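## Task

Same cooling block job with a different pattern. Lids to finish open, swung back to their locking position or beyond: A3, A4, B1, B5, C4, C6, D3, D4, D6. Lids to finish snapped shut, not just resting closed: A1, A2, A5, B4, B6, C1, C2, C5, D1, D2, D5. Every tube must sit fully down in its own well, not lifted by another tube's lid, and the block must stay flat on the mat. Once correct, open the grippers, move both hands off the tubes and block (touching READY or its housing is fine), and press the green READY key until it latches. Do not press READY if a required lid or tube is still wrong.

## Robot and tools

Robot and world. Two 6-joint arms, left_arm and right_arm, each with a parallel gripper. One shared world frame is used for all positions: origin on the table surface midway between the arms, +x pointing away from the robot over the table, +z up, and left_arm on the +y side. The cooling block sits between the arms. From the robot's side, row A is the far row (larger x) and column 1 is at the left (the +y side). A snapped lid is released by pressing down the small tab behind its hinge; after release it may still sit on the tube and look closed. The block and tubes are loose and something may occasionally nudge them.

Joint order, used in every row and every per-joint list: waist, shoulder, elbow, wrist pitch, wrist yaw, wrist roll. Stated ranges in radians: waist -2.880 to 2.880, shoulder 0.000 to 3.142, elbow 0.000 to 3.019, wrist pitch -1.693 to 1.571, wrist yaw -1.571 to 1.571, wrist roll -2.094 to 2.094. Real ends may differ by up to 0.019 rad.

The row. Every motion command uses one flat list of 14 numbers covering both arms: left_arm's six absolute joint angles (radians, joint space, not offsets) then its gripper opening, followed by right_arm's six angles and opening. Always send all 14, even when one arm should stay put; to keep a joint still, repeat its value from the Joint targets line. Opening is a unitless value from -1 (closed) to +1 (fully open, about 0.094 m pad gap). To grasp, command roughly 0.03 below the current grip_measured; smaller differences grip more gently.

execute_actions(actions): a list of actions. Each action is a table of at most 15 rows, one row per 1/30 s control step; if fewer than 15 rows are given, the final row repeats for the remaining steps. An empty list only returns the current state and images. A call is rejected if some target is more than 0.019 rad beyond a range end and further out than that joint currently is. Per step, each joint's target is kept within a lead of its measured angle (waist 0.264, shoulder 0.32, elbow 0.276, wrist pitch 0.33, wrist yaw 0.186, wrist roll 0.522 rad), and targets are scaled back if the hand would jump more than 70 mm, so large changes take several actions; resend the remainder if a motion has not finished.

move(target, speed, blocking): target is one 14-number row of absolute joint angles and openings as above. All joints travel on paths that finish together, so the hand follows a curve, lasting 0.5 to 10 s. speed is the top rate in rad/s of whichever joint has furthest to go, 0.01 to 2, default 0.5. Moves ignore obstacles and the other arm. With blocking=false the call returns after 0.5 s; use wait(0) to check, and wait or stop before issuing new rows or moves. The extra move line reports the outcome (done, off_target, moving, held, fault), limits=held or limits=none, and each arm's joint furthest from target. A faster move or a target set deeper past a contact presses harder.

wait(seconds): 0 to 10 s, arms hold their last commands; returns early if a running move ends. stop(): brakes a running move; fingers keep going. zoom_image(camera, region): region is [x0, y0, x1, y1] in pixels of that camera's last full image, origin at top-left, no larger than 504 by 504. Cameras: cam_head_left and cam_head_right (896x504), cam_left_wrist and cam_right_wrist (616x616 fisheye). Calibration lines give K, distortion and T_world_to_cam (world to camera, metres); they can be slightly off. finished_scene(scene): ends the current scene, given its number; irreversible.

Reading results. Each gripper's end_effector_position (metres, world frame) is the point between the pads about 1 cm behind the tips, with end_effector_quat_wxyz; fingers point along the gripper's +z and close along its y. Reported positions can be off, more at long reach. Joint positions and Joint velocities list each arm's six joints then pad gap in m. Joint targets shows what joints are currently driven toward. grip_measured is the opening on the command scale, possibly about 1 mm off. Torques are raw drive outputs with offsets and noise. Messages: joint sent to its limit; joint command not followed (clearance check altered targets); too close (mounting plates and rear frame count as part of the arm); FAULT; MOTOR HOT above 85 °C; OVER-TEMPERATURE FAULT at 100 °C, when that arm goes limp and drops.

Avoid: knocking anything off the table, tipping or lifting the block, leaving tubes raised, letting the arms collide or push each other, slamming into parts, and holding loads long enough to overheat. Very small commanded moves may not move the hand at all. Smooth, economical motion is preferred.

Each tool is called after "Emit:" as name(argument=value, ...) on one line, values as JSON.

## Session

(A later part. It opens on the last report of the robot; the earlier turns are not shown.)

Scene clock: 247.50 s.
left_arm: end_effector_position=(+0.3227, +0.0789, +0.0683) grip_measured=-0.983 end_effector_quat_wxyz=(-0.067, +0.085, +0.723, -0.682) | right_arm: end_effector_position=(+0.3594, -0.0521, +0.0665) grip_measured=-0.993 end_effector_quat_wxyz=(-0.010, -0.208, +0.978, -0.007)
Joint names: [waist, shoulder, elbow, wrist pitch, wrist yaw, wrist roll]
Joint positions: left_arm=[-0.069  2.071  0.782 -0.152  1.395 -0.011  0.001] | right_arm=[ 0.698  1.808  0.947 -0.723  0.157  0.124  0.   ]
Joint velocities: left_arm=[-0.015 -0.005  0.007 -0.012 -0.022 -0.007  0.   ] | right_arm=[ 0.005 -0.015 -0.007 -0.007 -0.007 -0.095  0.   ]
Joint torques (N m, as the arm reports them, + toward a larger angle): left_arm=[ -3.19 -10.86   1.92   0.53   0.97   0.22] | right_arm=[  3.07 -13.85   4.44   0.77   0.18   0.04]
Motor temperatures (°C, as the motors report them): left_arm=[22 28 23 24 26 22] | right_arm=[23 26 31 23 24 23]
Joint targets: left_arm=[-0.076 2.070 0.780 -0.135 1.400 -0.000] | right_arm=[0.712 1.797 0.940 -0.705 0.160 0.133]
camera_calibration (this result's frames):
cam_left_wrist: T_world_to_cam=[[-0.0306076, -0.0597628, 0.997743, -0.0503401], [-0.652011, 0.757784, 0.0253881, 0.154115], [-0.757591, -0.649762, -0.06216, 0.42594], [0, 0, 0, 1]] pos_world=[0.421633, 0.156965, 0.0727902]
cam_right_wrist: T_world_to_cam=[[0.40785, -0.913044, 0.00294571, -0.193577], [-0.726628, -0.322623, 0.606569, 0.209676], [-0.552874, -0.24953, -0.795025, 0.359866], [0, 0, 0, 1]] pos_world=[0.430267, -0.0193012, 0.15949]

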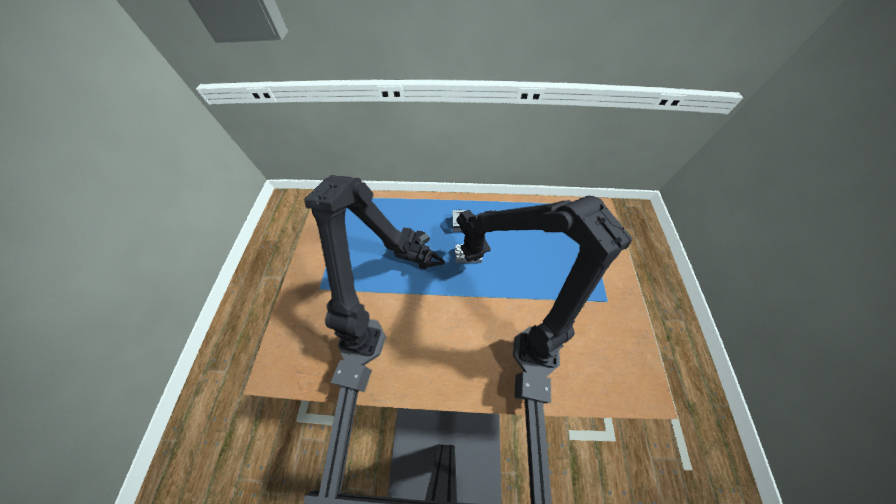

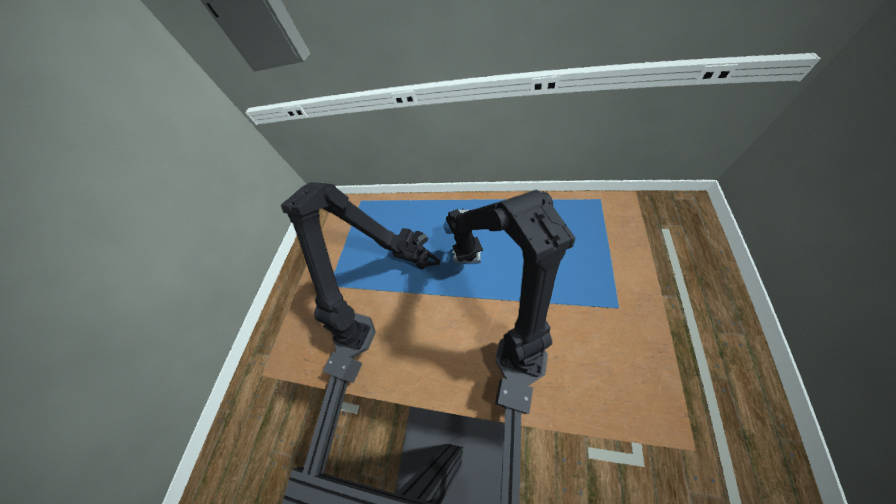

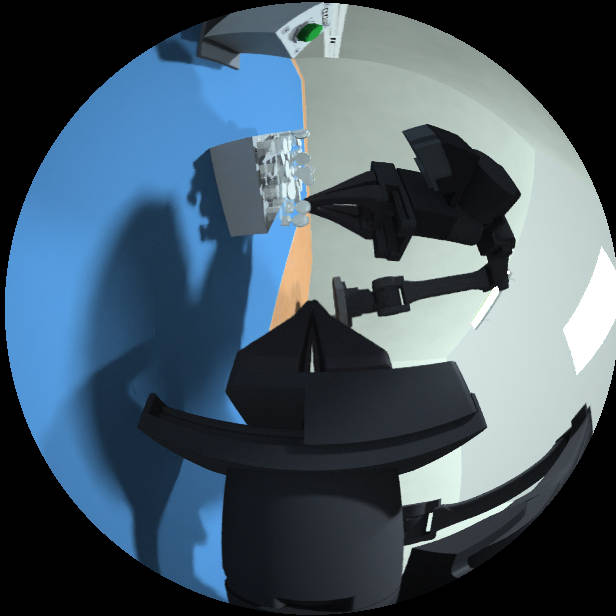

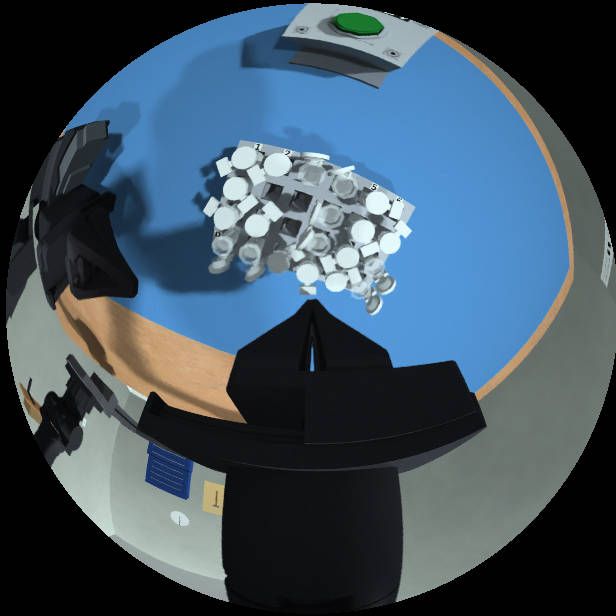

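Emit:
execute_actions(actions=[[[-0.076,2.07,0.78,-0.135,1.4,0,-1,0.705,1.81,0.94,-0.699,0.152,0.13,-1],[-0.076,2.07,0.78,-0.135,1.4,0,-1,0.703,1.816,0.94,-0.693,0.147,0.13,-1],[-0.076,2.07,0.78,-0.135,1.4,0,-1,0.703,1.82,0.94,-0.688,0.143,0.13,-1],[-0.076,2.07,0.78,-0.135,1.4,0,-1,0.703,1.823,0.94,-0.687,0.143,0.13,-1],[-0.076,2.07,0.78,-0.135,1.4,0,-1,0.703,1.827,0.94,-0.687,0.143,0.13,-1],[-0.076,2.07,0.78,-0.135,1.4,0,-1,0.703,1.831,0.94,-0.687,0.143,0.13,-1],[-0.076,2.07,0.78,-0.135,1.4,0,-1,0.703,1.835,0.94,-0.687,0.143,0.13,-1]]])

Emit:
zoom_image(camera="cam_right_wrist", region=[250, 230, 380, 330])

Scene clock: 257.60 s.
left_arm: end_effector_position=(+0.3227, +0.0789, +0.0683) grip_measured=-0.983 end_effector_quat_wxyz=(-0.067, +0.085, +0.723, -0.682) | right_arm: end_effector_position=(+0.3609, -0.0484, +0.0637) grip_measured=-0.993 end_effector_quat_wxyz=(-0.007, -0.207, +0.978, +0.001)
Joint names: [waist, shoulder, elbow, wrist pitch, wrist yaw, wrist roll]
Joint positions: left_arm=[-0.069  2.071  0.782 -0.152  1.395 -0.011  0.001] | right_arm=[ 0.698  1.815  0.947 -0.704  0.146  0.124  0.   ]
Joint velocities: left_arm=[ 0.005 -0.015  0.017 -0.002  0.037 -0.007 -0.001] | right_arm=[-0.005 -0.005  0.012  0.012 -0.051 -0.037 -0.   ]
Joint torques (N m, as the arm reports them, + toward a larger angle): left_arm=[ -3.14 -10.83   2.02   0.57   0.96   0.22] | right_arm=[  3.42 -12.13   4.77   0.87  -0.02   0.  ]
Motor temperatures (°C, as the motors report them): left_arm=[22 28 23 24 26 22] | right_arm=[23 26 31 23 24 23]
Joint targets: left_arm=[-0.076 2.070 0.780 -0.135 1.400 0.000] | right_arm=[0.703 1.835 0.940 -0.687 0.143 0.130]
camera_calibration (this result's frames):
cam_left_wrist: T_world_to_cam=[[-0.0306076, -0.0597628, 0.997743, -0.0503401], [-0.652011, 0.757784, 0.0253881, 0.154115], [-0.757591, -0.649762, -0.06216, 0.42594], [0, 0, 0, 1]] pos_world=[0.421633, 0.156965, 0.0727902]
cam_right_wrist: T_world_to_cam=[[0.406103, -0.913775, -0.00976725, -0.18941], [-0.72955, -0.330629, 0.5987, 0.214818], [-0.550306, -0.236008, -0.800914, 0.359486], [0, 0, 0, 1]] pos_world=[0.431468, -0.0172113, 0.157456]

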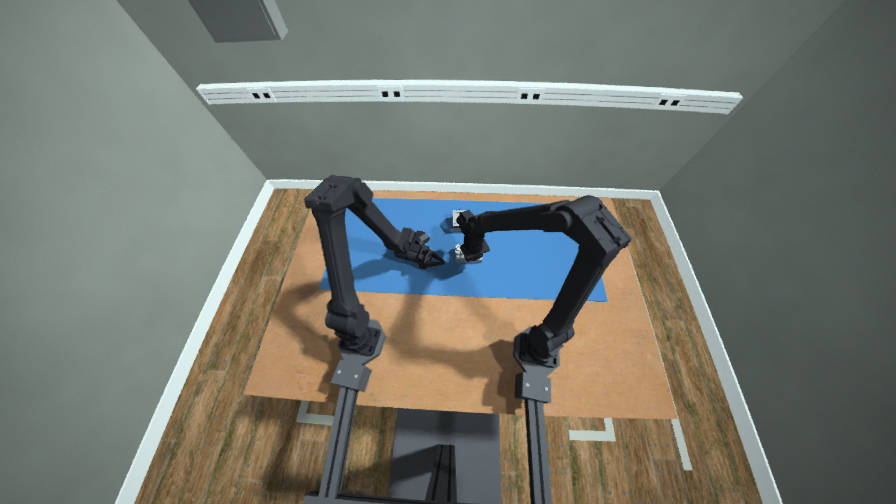

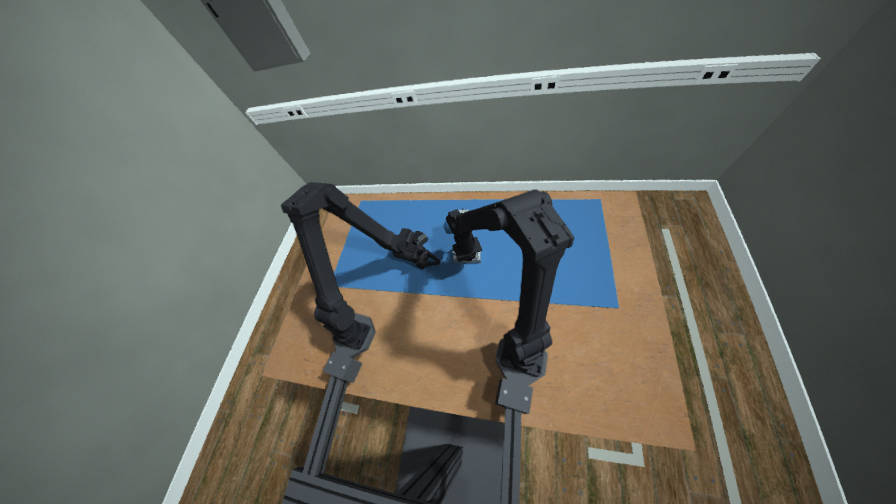

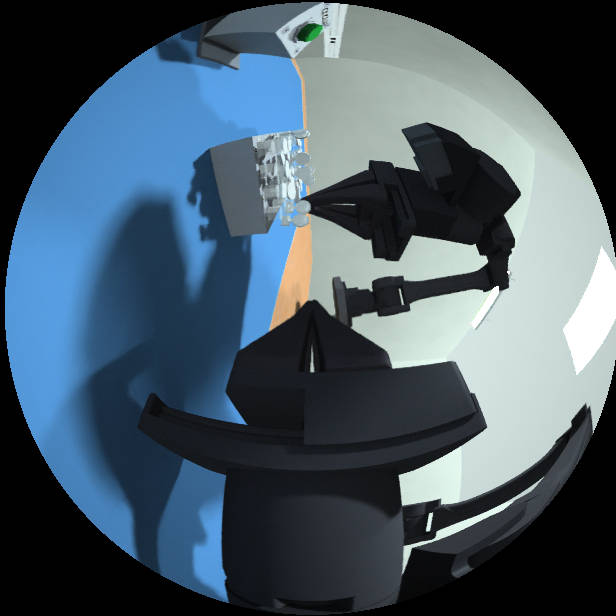

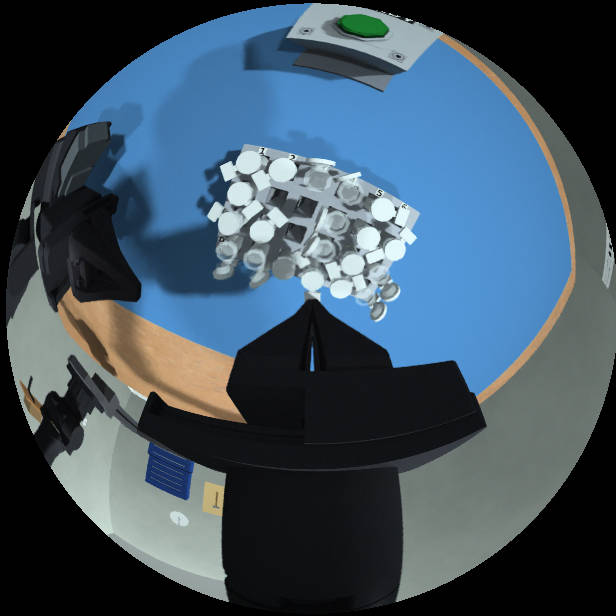

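Region (250, 230, 380, 330) of cam_right_wrist's 616x616 image, scaled by 3.877, with more detail than that image has; it fills the top 388 rows of this view, and the rest is white.

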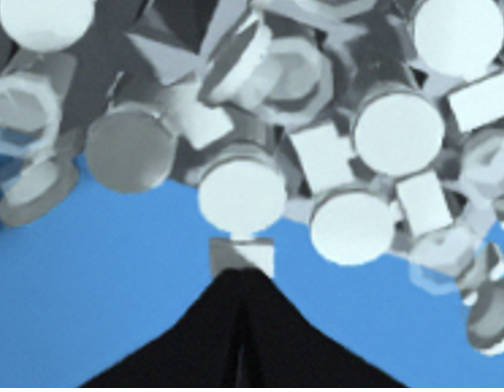

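Overlap about 1.5 mm. Pulse.

Emit:
execute_actions(actions=[[[-0.076,2.07,0.78,-0.135,1.4,0,-1,0.703,1.845,0.94,-0.684,0.143,0.13,-1],[-0.076,2.07,0.78,-0.135,1.4,0,-1,0.703,1.855,0.94,-0.681,0.143,0.13,-1],[-0.076,2.07,0.78,-0.135,1.4,0,-1,0.703,1.865,0.94,-0.678,0.143,0.13,-1],[-0.076,2.07,0.78,-0.135,1.4,0,-1,0.703,1.875,0.94,-0.675,0.143,0.13,-1],[-0.076,2.07,0.78,-0.135,1.4,0,-1,0.703,1.885,0.94,-0.672,0.143,0.13,-1],[-0.076,2.07,0.78,-0.135,1.4,0,-1,0.703,1.895,0.94,-0.67,0.143,0.13,-1],[-0.076,2.07,0.78,-0.135,1.4,0,-1,0.703,1.903,0.94,-0.67,0.143,0.13,-1],[-0.076,2.07,0.78,-0.135,1.4,0,-1,0.703,1.903,0.94,-0.67,0.143,0.13,-1],[-0.076,2.07,0.78,-0.135,1.4,0,-1,0.703,1.903,0.94,-0.67,0.143,0.13,-1],[-0.076,2.07,0.78,-0.135,1.4,0,-1,0.703,1.836,0.94,-0.67,0.143,0.13,-1]]])

Emit:
zoom_image(camera="cam_right_wrist", region=[250, 230, 380, 330])

Emit:
zoom_image(camera="cam_left_wrist", region=[240, 140, 340, 240])

Scene clock: 264.10 s.
left_arm: end_effector_position=(+0.3227, +0.0789, +0.0683) grip_measured=-0.983 end_effector_quat_wxyz=(-0.067, +0.085, +0.723, -0.682) | right_arm: end_effector_position=(+0.3524, -0.0504, +0.0467) grip_measured=-0.993 end_effector_quat_wxyz=(-0.020, -0.209, +0.978, -0.004)
Joint names: [waist, shoulder, elbow, wrist pitch, wrist yaw, wrist roll]
Joint positions: left_arm=[-0.069  2.071  0.782 -0.152  1.395 -0.011  0.001] | right_arm=[ 0.698  1.852  0.938 -0.687  0.145  0.124  0.   ]
Joint velocities: left_arm=[-0.005 -0.015  0.022  0.027 -0.051 -0.007 -0.001] | right_arm=[-0.015 -0.073 -0.017  0.022  0.022 -0.022 -0.   ]
Joint torques (N m, as the arm reports them, + toward a larger angle): left_arm=[ -3.09 -11.03   1.99   0.58   0.96   0.22] | right_arm=[  3.61 -15.51   4.77   0.77   0.01  -0.05]
Motor temperatures (°C, as the motors report them): left_arm=[22 28 23 24 26 22] | right_arm=[23 26 31 23 24 23]
Joint targets: left_arm=[-0.076 2.070 0.780 -0.135 1.400 -0.000] | right_arm=[0.703 1.836 0.940 -0.670 0.143 0.130]
camera_calibration (this result's frames):
cam_left_wrist: T_world_to_cam=[[-0.0306076, -0.0597628, 0.997743, -0.0503401], [-0.652011, 0.757784, 0.0253881, 0.154115], [-0.757591, -0.649762, -0.06216, 0.42594], [0, 0, 0, 1]] pos_world=[0.421633, 0.156965, 0.0727902]
cam_right_wrist: T_world_to_cam=[[0.409924, -0.912095, -0.00669581, -0.18935], [-0.71278, -0.324909, 0.621594, 0.21146], [-0.569128, -0.250034, -0.783311, 0.345852], [0, 0, 0, 1]] pos_world=[0.425178, -0.0175254, 0.1382]

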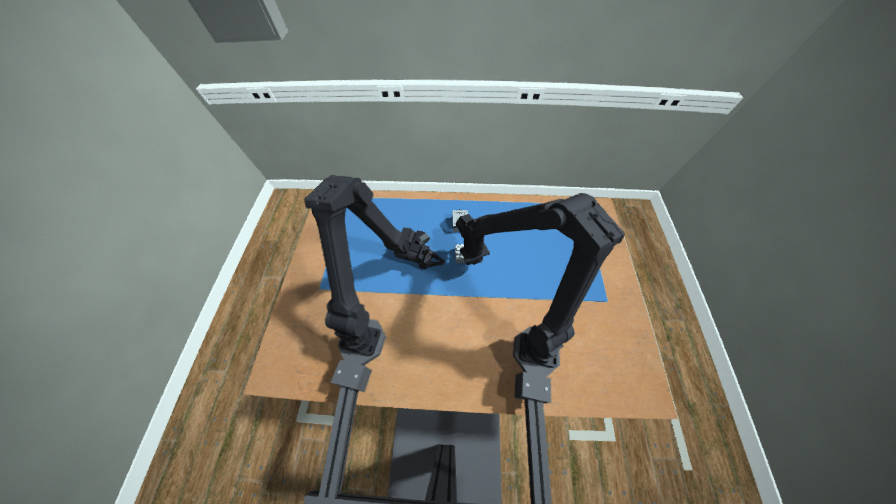

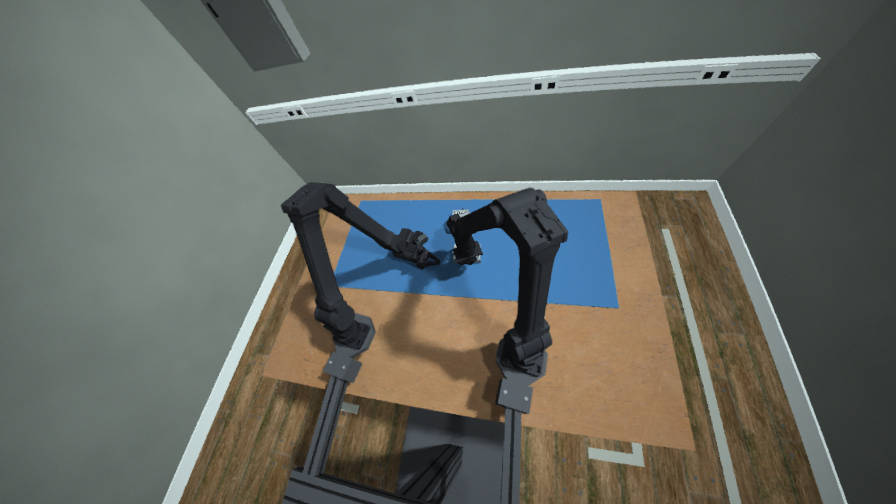

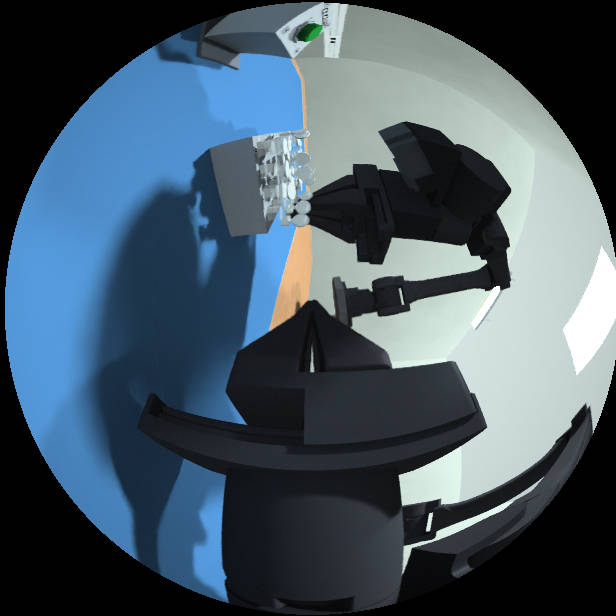

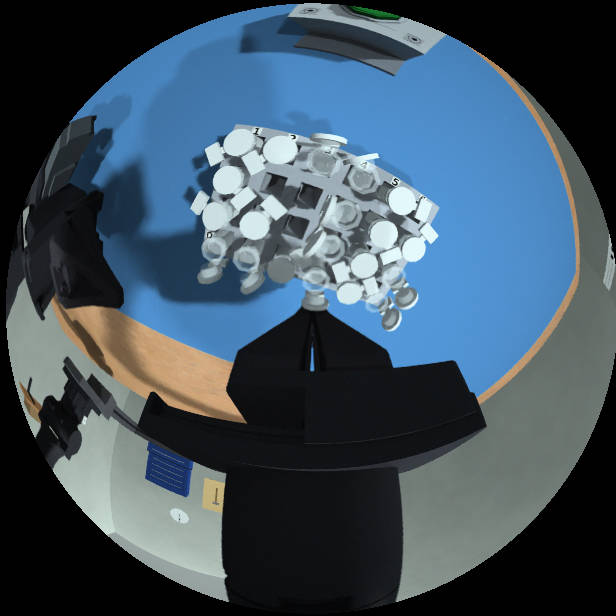

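Region (250, 230, 380, 330) of cam_right_wrist's 616x616 image, scaled by 3.877, with more detail than that image has; it fills the top 388 rows of this view, and the rest is white.

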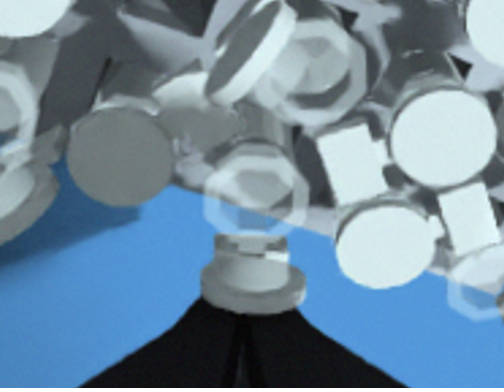

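Region (240, 140, 340, 240) of cam_left_wrist's 616x616 image, scaled by 5.040, with more detail than that image has.

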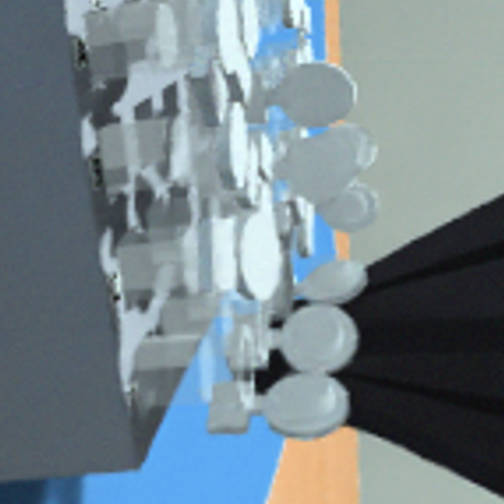

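Emit:
execute_actions(actions=[[[-0.076,2.07,0.78,-0.135,1.4,0,-1,0.7,1.83,0.945,-0.70,0.148,0.13,-1],[-0.076,2.07,0.78,-0.135,1.4,0,-1,0.7,1.822,0.95,-0.712,0.151,0.13,-1],[-0.076,2.07,0.78,-0.135,1.4,0,-1,0.7,1.812,0.955,-0.722,0.154,0.13,-1],[-0.076,2.07,0.78,-0.135,1.4,0,-1,0.7,1.801,0.96,-0.732,0.157,0.13,-1],[-0.076,2.07,0.78,-0.135,1.4,0,-1,0.7,1.79,0.965,-0.742,0.16,0.13,-1],[-0.076,2.07,0.78,-0.135,1.4,0,-1,0.7,1.78,0.968,-0.751,0.163,0.13,-1],[-0.076,2.07,0.78,-0.135,1.4,0,-1,0.7,1.771,0.97,-0.758,0.166,0.13,-1],[-0.076,2.07,0.78,-0.135,1.4,0,-1,0.7,1.764,0.972,-0.763,0.169,0.13,-1],[-0.076,2.07,0.78,-0.135,1.4,0,-1,0.7,1.759,0.975,-0.764,0.172,0.13,-1],[-0.076,2.07,0.78,-0.135,1.4,0,-1,0.7,1.757,0.979,-0.764,0.174,0.13,-1],[-0.076,2.07,0.78,-0.135,1.4,0,-1,0.7,1.757,0.984,-0.764,0.174,0.13,-1],[-0.076,2.07,0.78,-0.135,1.4,0,-1,0.7,1.76,0.99,-0.764,0.174,0.13,-1],[-0.076,2.07,0.78,-0.135,1.4,0,-1,0.7,1.768,0.997,-0.764,0.174,0.13,-1],[-0.076,2.07,0.78,-0.135,1.4,0,-1,0.7,1.776,1.005,-0.764,0.174,0.13,-1],[-0.076,2.07,0.78,-0.135,1.4,0,-1,0.7,1.782,1.013,-0.764,0.174,0.13,-1]],[[-0.076,2.07,0.78,-0.135,1.4,0,-1,0.7,1.787,1.021,-0.764,0.174,0.13,-1],[-0.076,2.07,0.78,-0.135,1.4,0,-1,0.7,1.792,1.029,-0.764,0.174,0.13,-1],[-0.076,2.07,0.78,-0.135,1.4,0,-1,0.7,1.797,1.037,-0.764,0.174,0.13,-1],[-0.076,2.07,0.78,-0.135,1.4,0,-1,0.7,1.802,1.044,-0.764,0.174,0.13,-1],[-0.076,2.07,0.78,-0.135,1.4,0,-1,0.7,1.807,1.051,-0.764,0.174,0.13,-1],[-0.076,2.07,0.78,-0.135,1.4,0,-1,0.7,1.812,1.057,-0.764,0.174,0.13,-1],[-0.076,2.07,0.78,-0.135,1.4,0,-1,0.7,1.816,1.061,-0.764,0.174,0.13,-1],[-0.076,2.07,0.78,-0.135,1.4,0,-1,0.7,1.82,1.064,-0.764,0.174,0.13,-1],[-0.076,2.07,0.78,-0.135,1.4,0,-1,0.7,1.823,1.065,-0.764,0.174,0.13,-1],[-0.076,2.07,0.78,-0.135,1.4,0,-1,0.7,1.825,1.065,-0.764,0.174,0.13,-1]]])

Emit:
zoom_image(camera="cam_left_wrist", region=[240, 140, 340, 240])

Scene clock: 303.57 s.
left_arm: end_effector_position=(+0.3227, +0.0789, +0.0683) grip_measured=-0.983 end_effector_quat_wxyz=(-0.067, +0.085, +0.723, -0.682) | right_arm: end_effector_position=(+0.3915, -0.0388, +0.0845) grip_measured=-0.993 end_effector_quat_wxyz=(+0.015, -0.204, +0.979, -0.006)
Joint names: [waist, shoulder, elbow, wrist pitch, wrist yaw, wrist roll]
Joint positions: left_arm=[-0.069  2.071  0.782 -0.152  1.395 -0.011  0.001] | right_arm=[ 0.698  1.813  1.026 -0.749  0.171  0.124  0.   ]
Joint velocities: left_arm=[ 0.005  0.005 -0.002 -0.002 -0.007  0.051 -0.001] | right_arm=[ 0.005 -0.015 -0.017 -0.002 -0.022 -0.051  0.002]
Joint torques (N m, as the arm reports them, + toward a larger angle): left_arm=[ -3.46 -10.71   1.97   0.59   0.97   0.21] | right_arm=[  2.27 -13.02   7.73  -0.54   0.19   0.01]
Motor temperatures (°C, as the motors report them): left_arm=[22 28 23 24 26 22] | right_arm=[23 26 31 23 24 23]
Joint targets: left_arm=[-0.076 2.070 0.780 -0.135 1.400 0.000] | right_arm=[0.700 1.825 1.065 -0.764 0.174 0.130]
camera_calibration (this result's frames):
cam_left_wrist: T_world_to_cam=[[-0.0306076, -0.0597628, 0.997743, -0.0503401], [-0.652011, 0.757784, 0.0253881, 0.154115], [-0.757591, -0.649762, -0.06216, 0.42594], [0, 0, 0, 1]] pos_world=[0.421633, 0.156965, 0.0727902]
cam_right_wrist: T_world_to_cam=[[0.40089, -0.916059, 0.0111233, -0.192745], [-0.757154, -0.324465, 0.566957, 0.241627], [-0.515757, -0.23571, -0.823672, 0.38368], [0, 0, 0, 1]] pos_world=[0.458105, -0.00772937, 0.181178]

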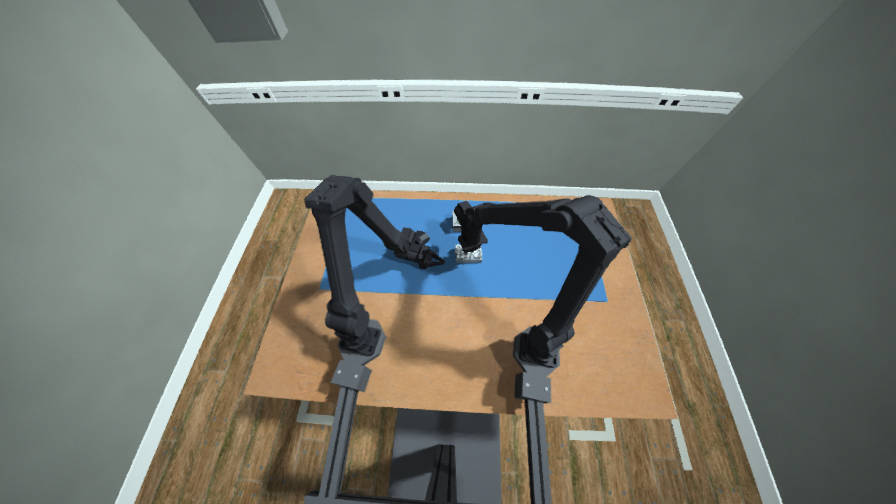

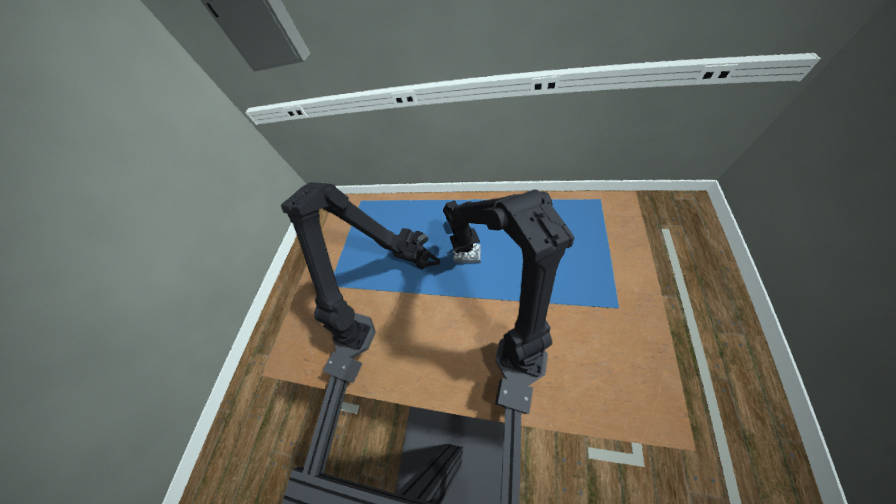

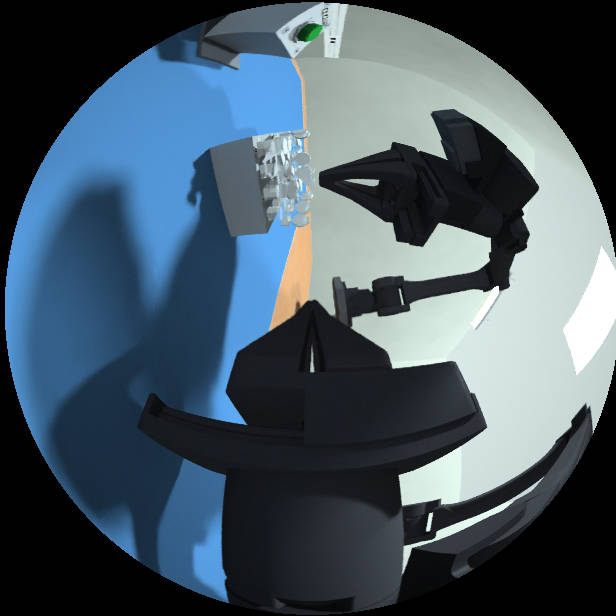

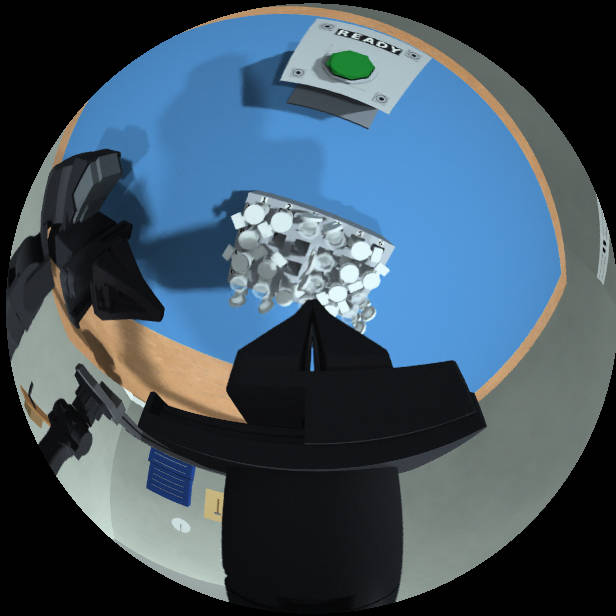

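Region (240, 140, 340, 240) of cam_left_wrist's 616x616 image, scaled by 5.040, with more detail than that image has.

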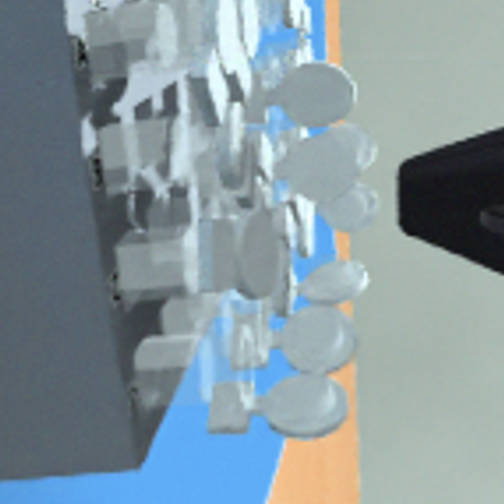

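Emit:
execute_actions(actions=[])

Scene clock: 319.73 s.
left_arm: end_effector_position=(+0.3227, +0.0789, +0.0683) grip_measured=-0.983 end_effector_quat_wxyz=(-0.067, +0.085, +0.723, -0.682) | right_arm: end_effector_position=(+0.3915, -0.0388, +0.0845) grip_measured=-0.993 end_effector_quat_wxyz=(+0.015, -0.204, +0.979, -0.006)
Joint names: [waist, shoulder, elbow, wrist pitch, wrist yaw, wrist roll]
Joint positions: left_arm=[-0.069  2.071  0.782 -0.152  1.395 -0.011  0.001] | right_arm=[ 0.698  1.813  1.026 -0.749  0.171  0.124  0.   ]
Joint velocities: left_arm=[-0.015  0.005  0.002  0.002 -0.037 -0.037  0.   ] | right_arm=[ 0.005 -0.005 -0.007 -0.002  0.037 -0.022  0.   ]
Joint torques (N m, as the arm reports them, + toward a larger angle): left_arm=[ -3.26 -10.85   1.98   0.56   0.96   0.23] | right_arm=[  3.42 -13.23   7.74  -0.45   0.2   -0.04]
Motor temperatures (°C, as the motors report them): left_arm=[22 28 23 24 26 22] | right_arm=[23 26 33 23 24 23]
Joint targets: left_arm=[-0.076 2.070 0.780 -0.135 1.400 0.000] | right_arm=[0.700 1.825 1.065 -0.764 0.174 0.130]
camera_calibration (this result's frames):
cam_left_wrist: T_world_to_cam=[[-0.0306076, -0.0597628, 0.997743, -0.0503401], [-0.652011, 0.757784, 0.0253881, 0.154115], [-0.757591, -0.649762, -0.06216, 0.42594], [0, 0, 0, 1]] pos_world=[0.421633, 0.156965, 0.0727902]
cam_right_wrist: T_world_to_cam=[[0.40089, -0.916059, 0.0111233, -0.192745], [-0.757154, -0.324465, 0.566957, 0.241627], [-0.515757, -0.23571, -0.823672, 0.38368], [0, 0, 0, 1]] pos_world=[0.458105, -0.00772937, 0.181178]

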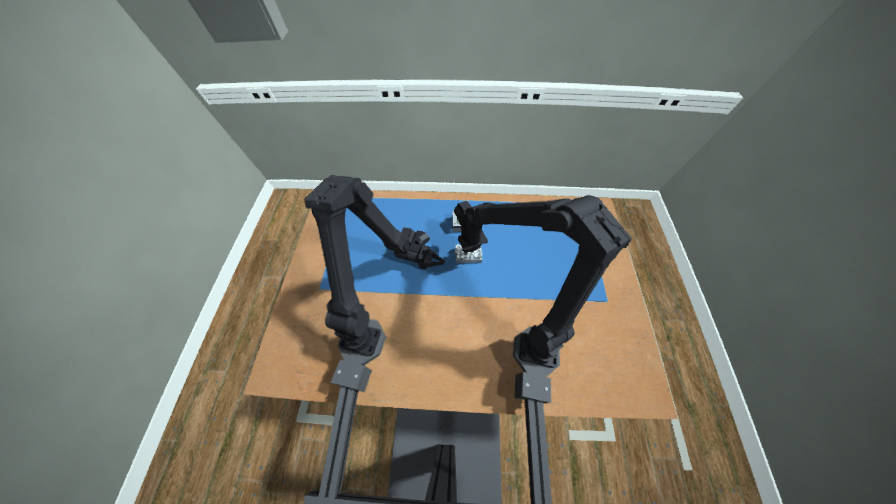

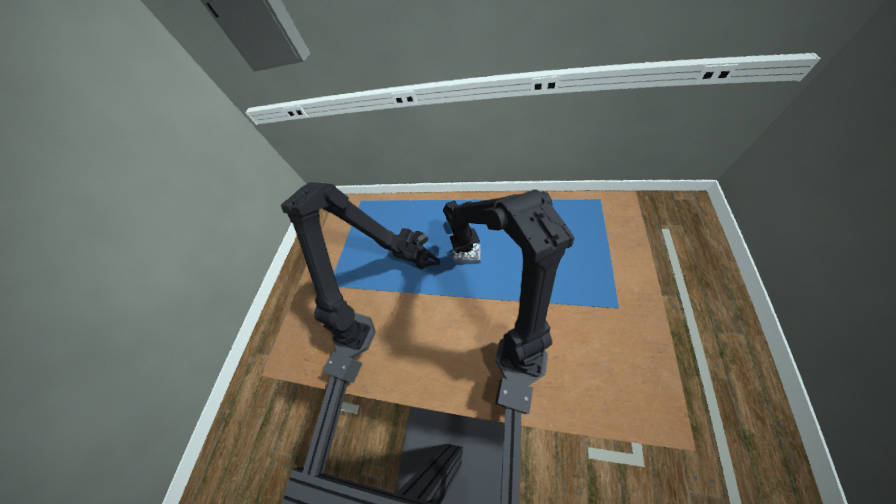

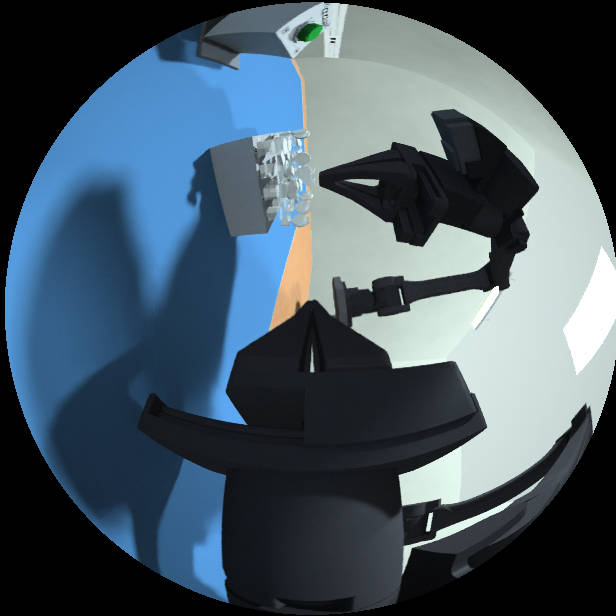

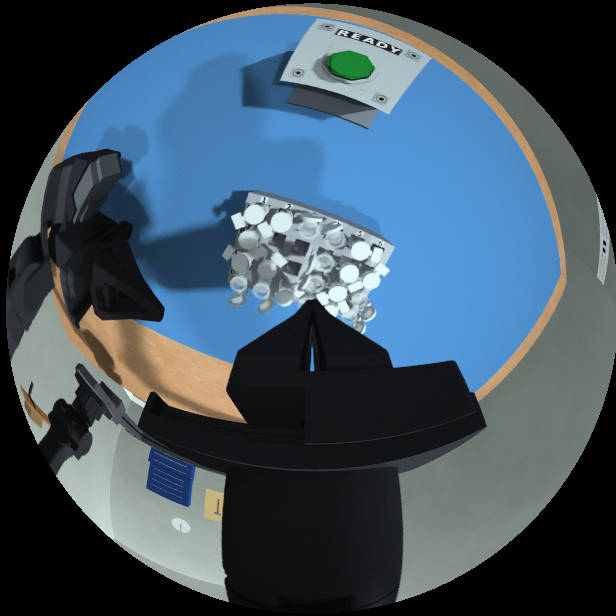

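Emit:
zoom_image(camera="cam_right_wrist", region=[220, 190, 400, 340])

Emit:
zoom_image(camera="cam_left_wrist", region=[240, 120, 350, 240])

Region (220, 190, 400, 340) of cam_right_wrist's 616x616 image, scaled by 2.800, with more detail than that image has.

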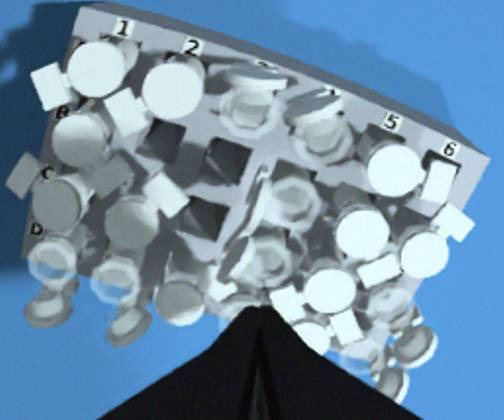

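Region (240, 120, 350, 240) of cam_left_wrist's 616x616 image, scaled by 4.200, with more detail than that image has; it fills the left 462 columns of this view, and the rest is white.

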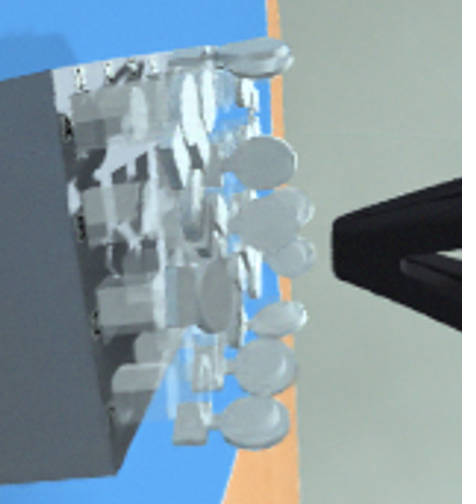

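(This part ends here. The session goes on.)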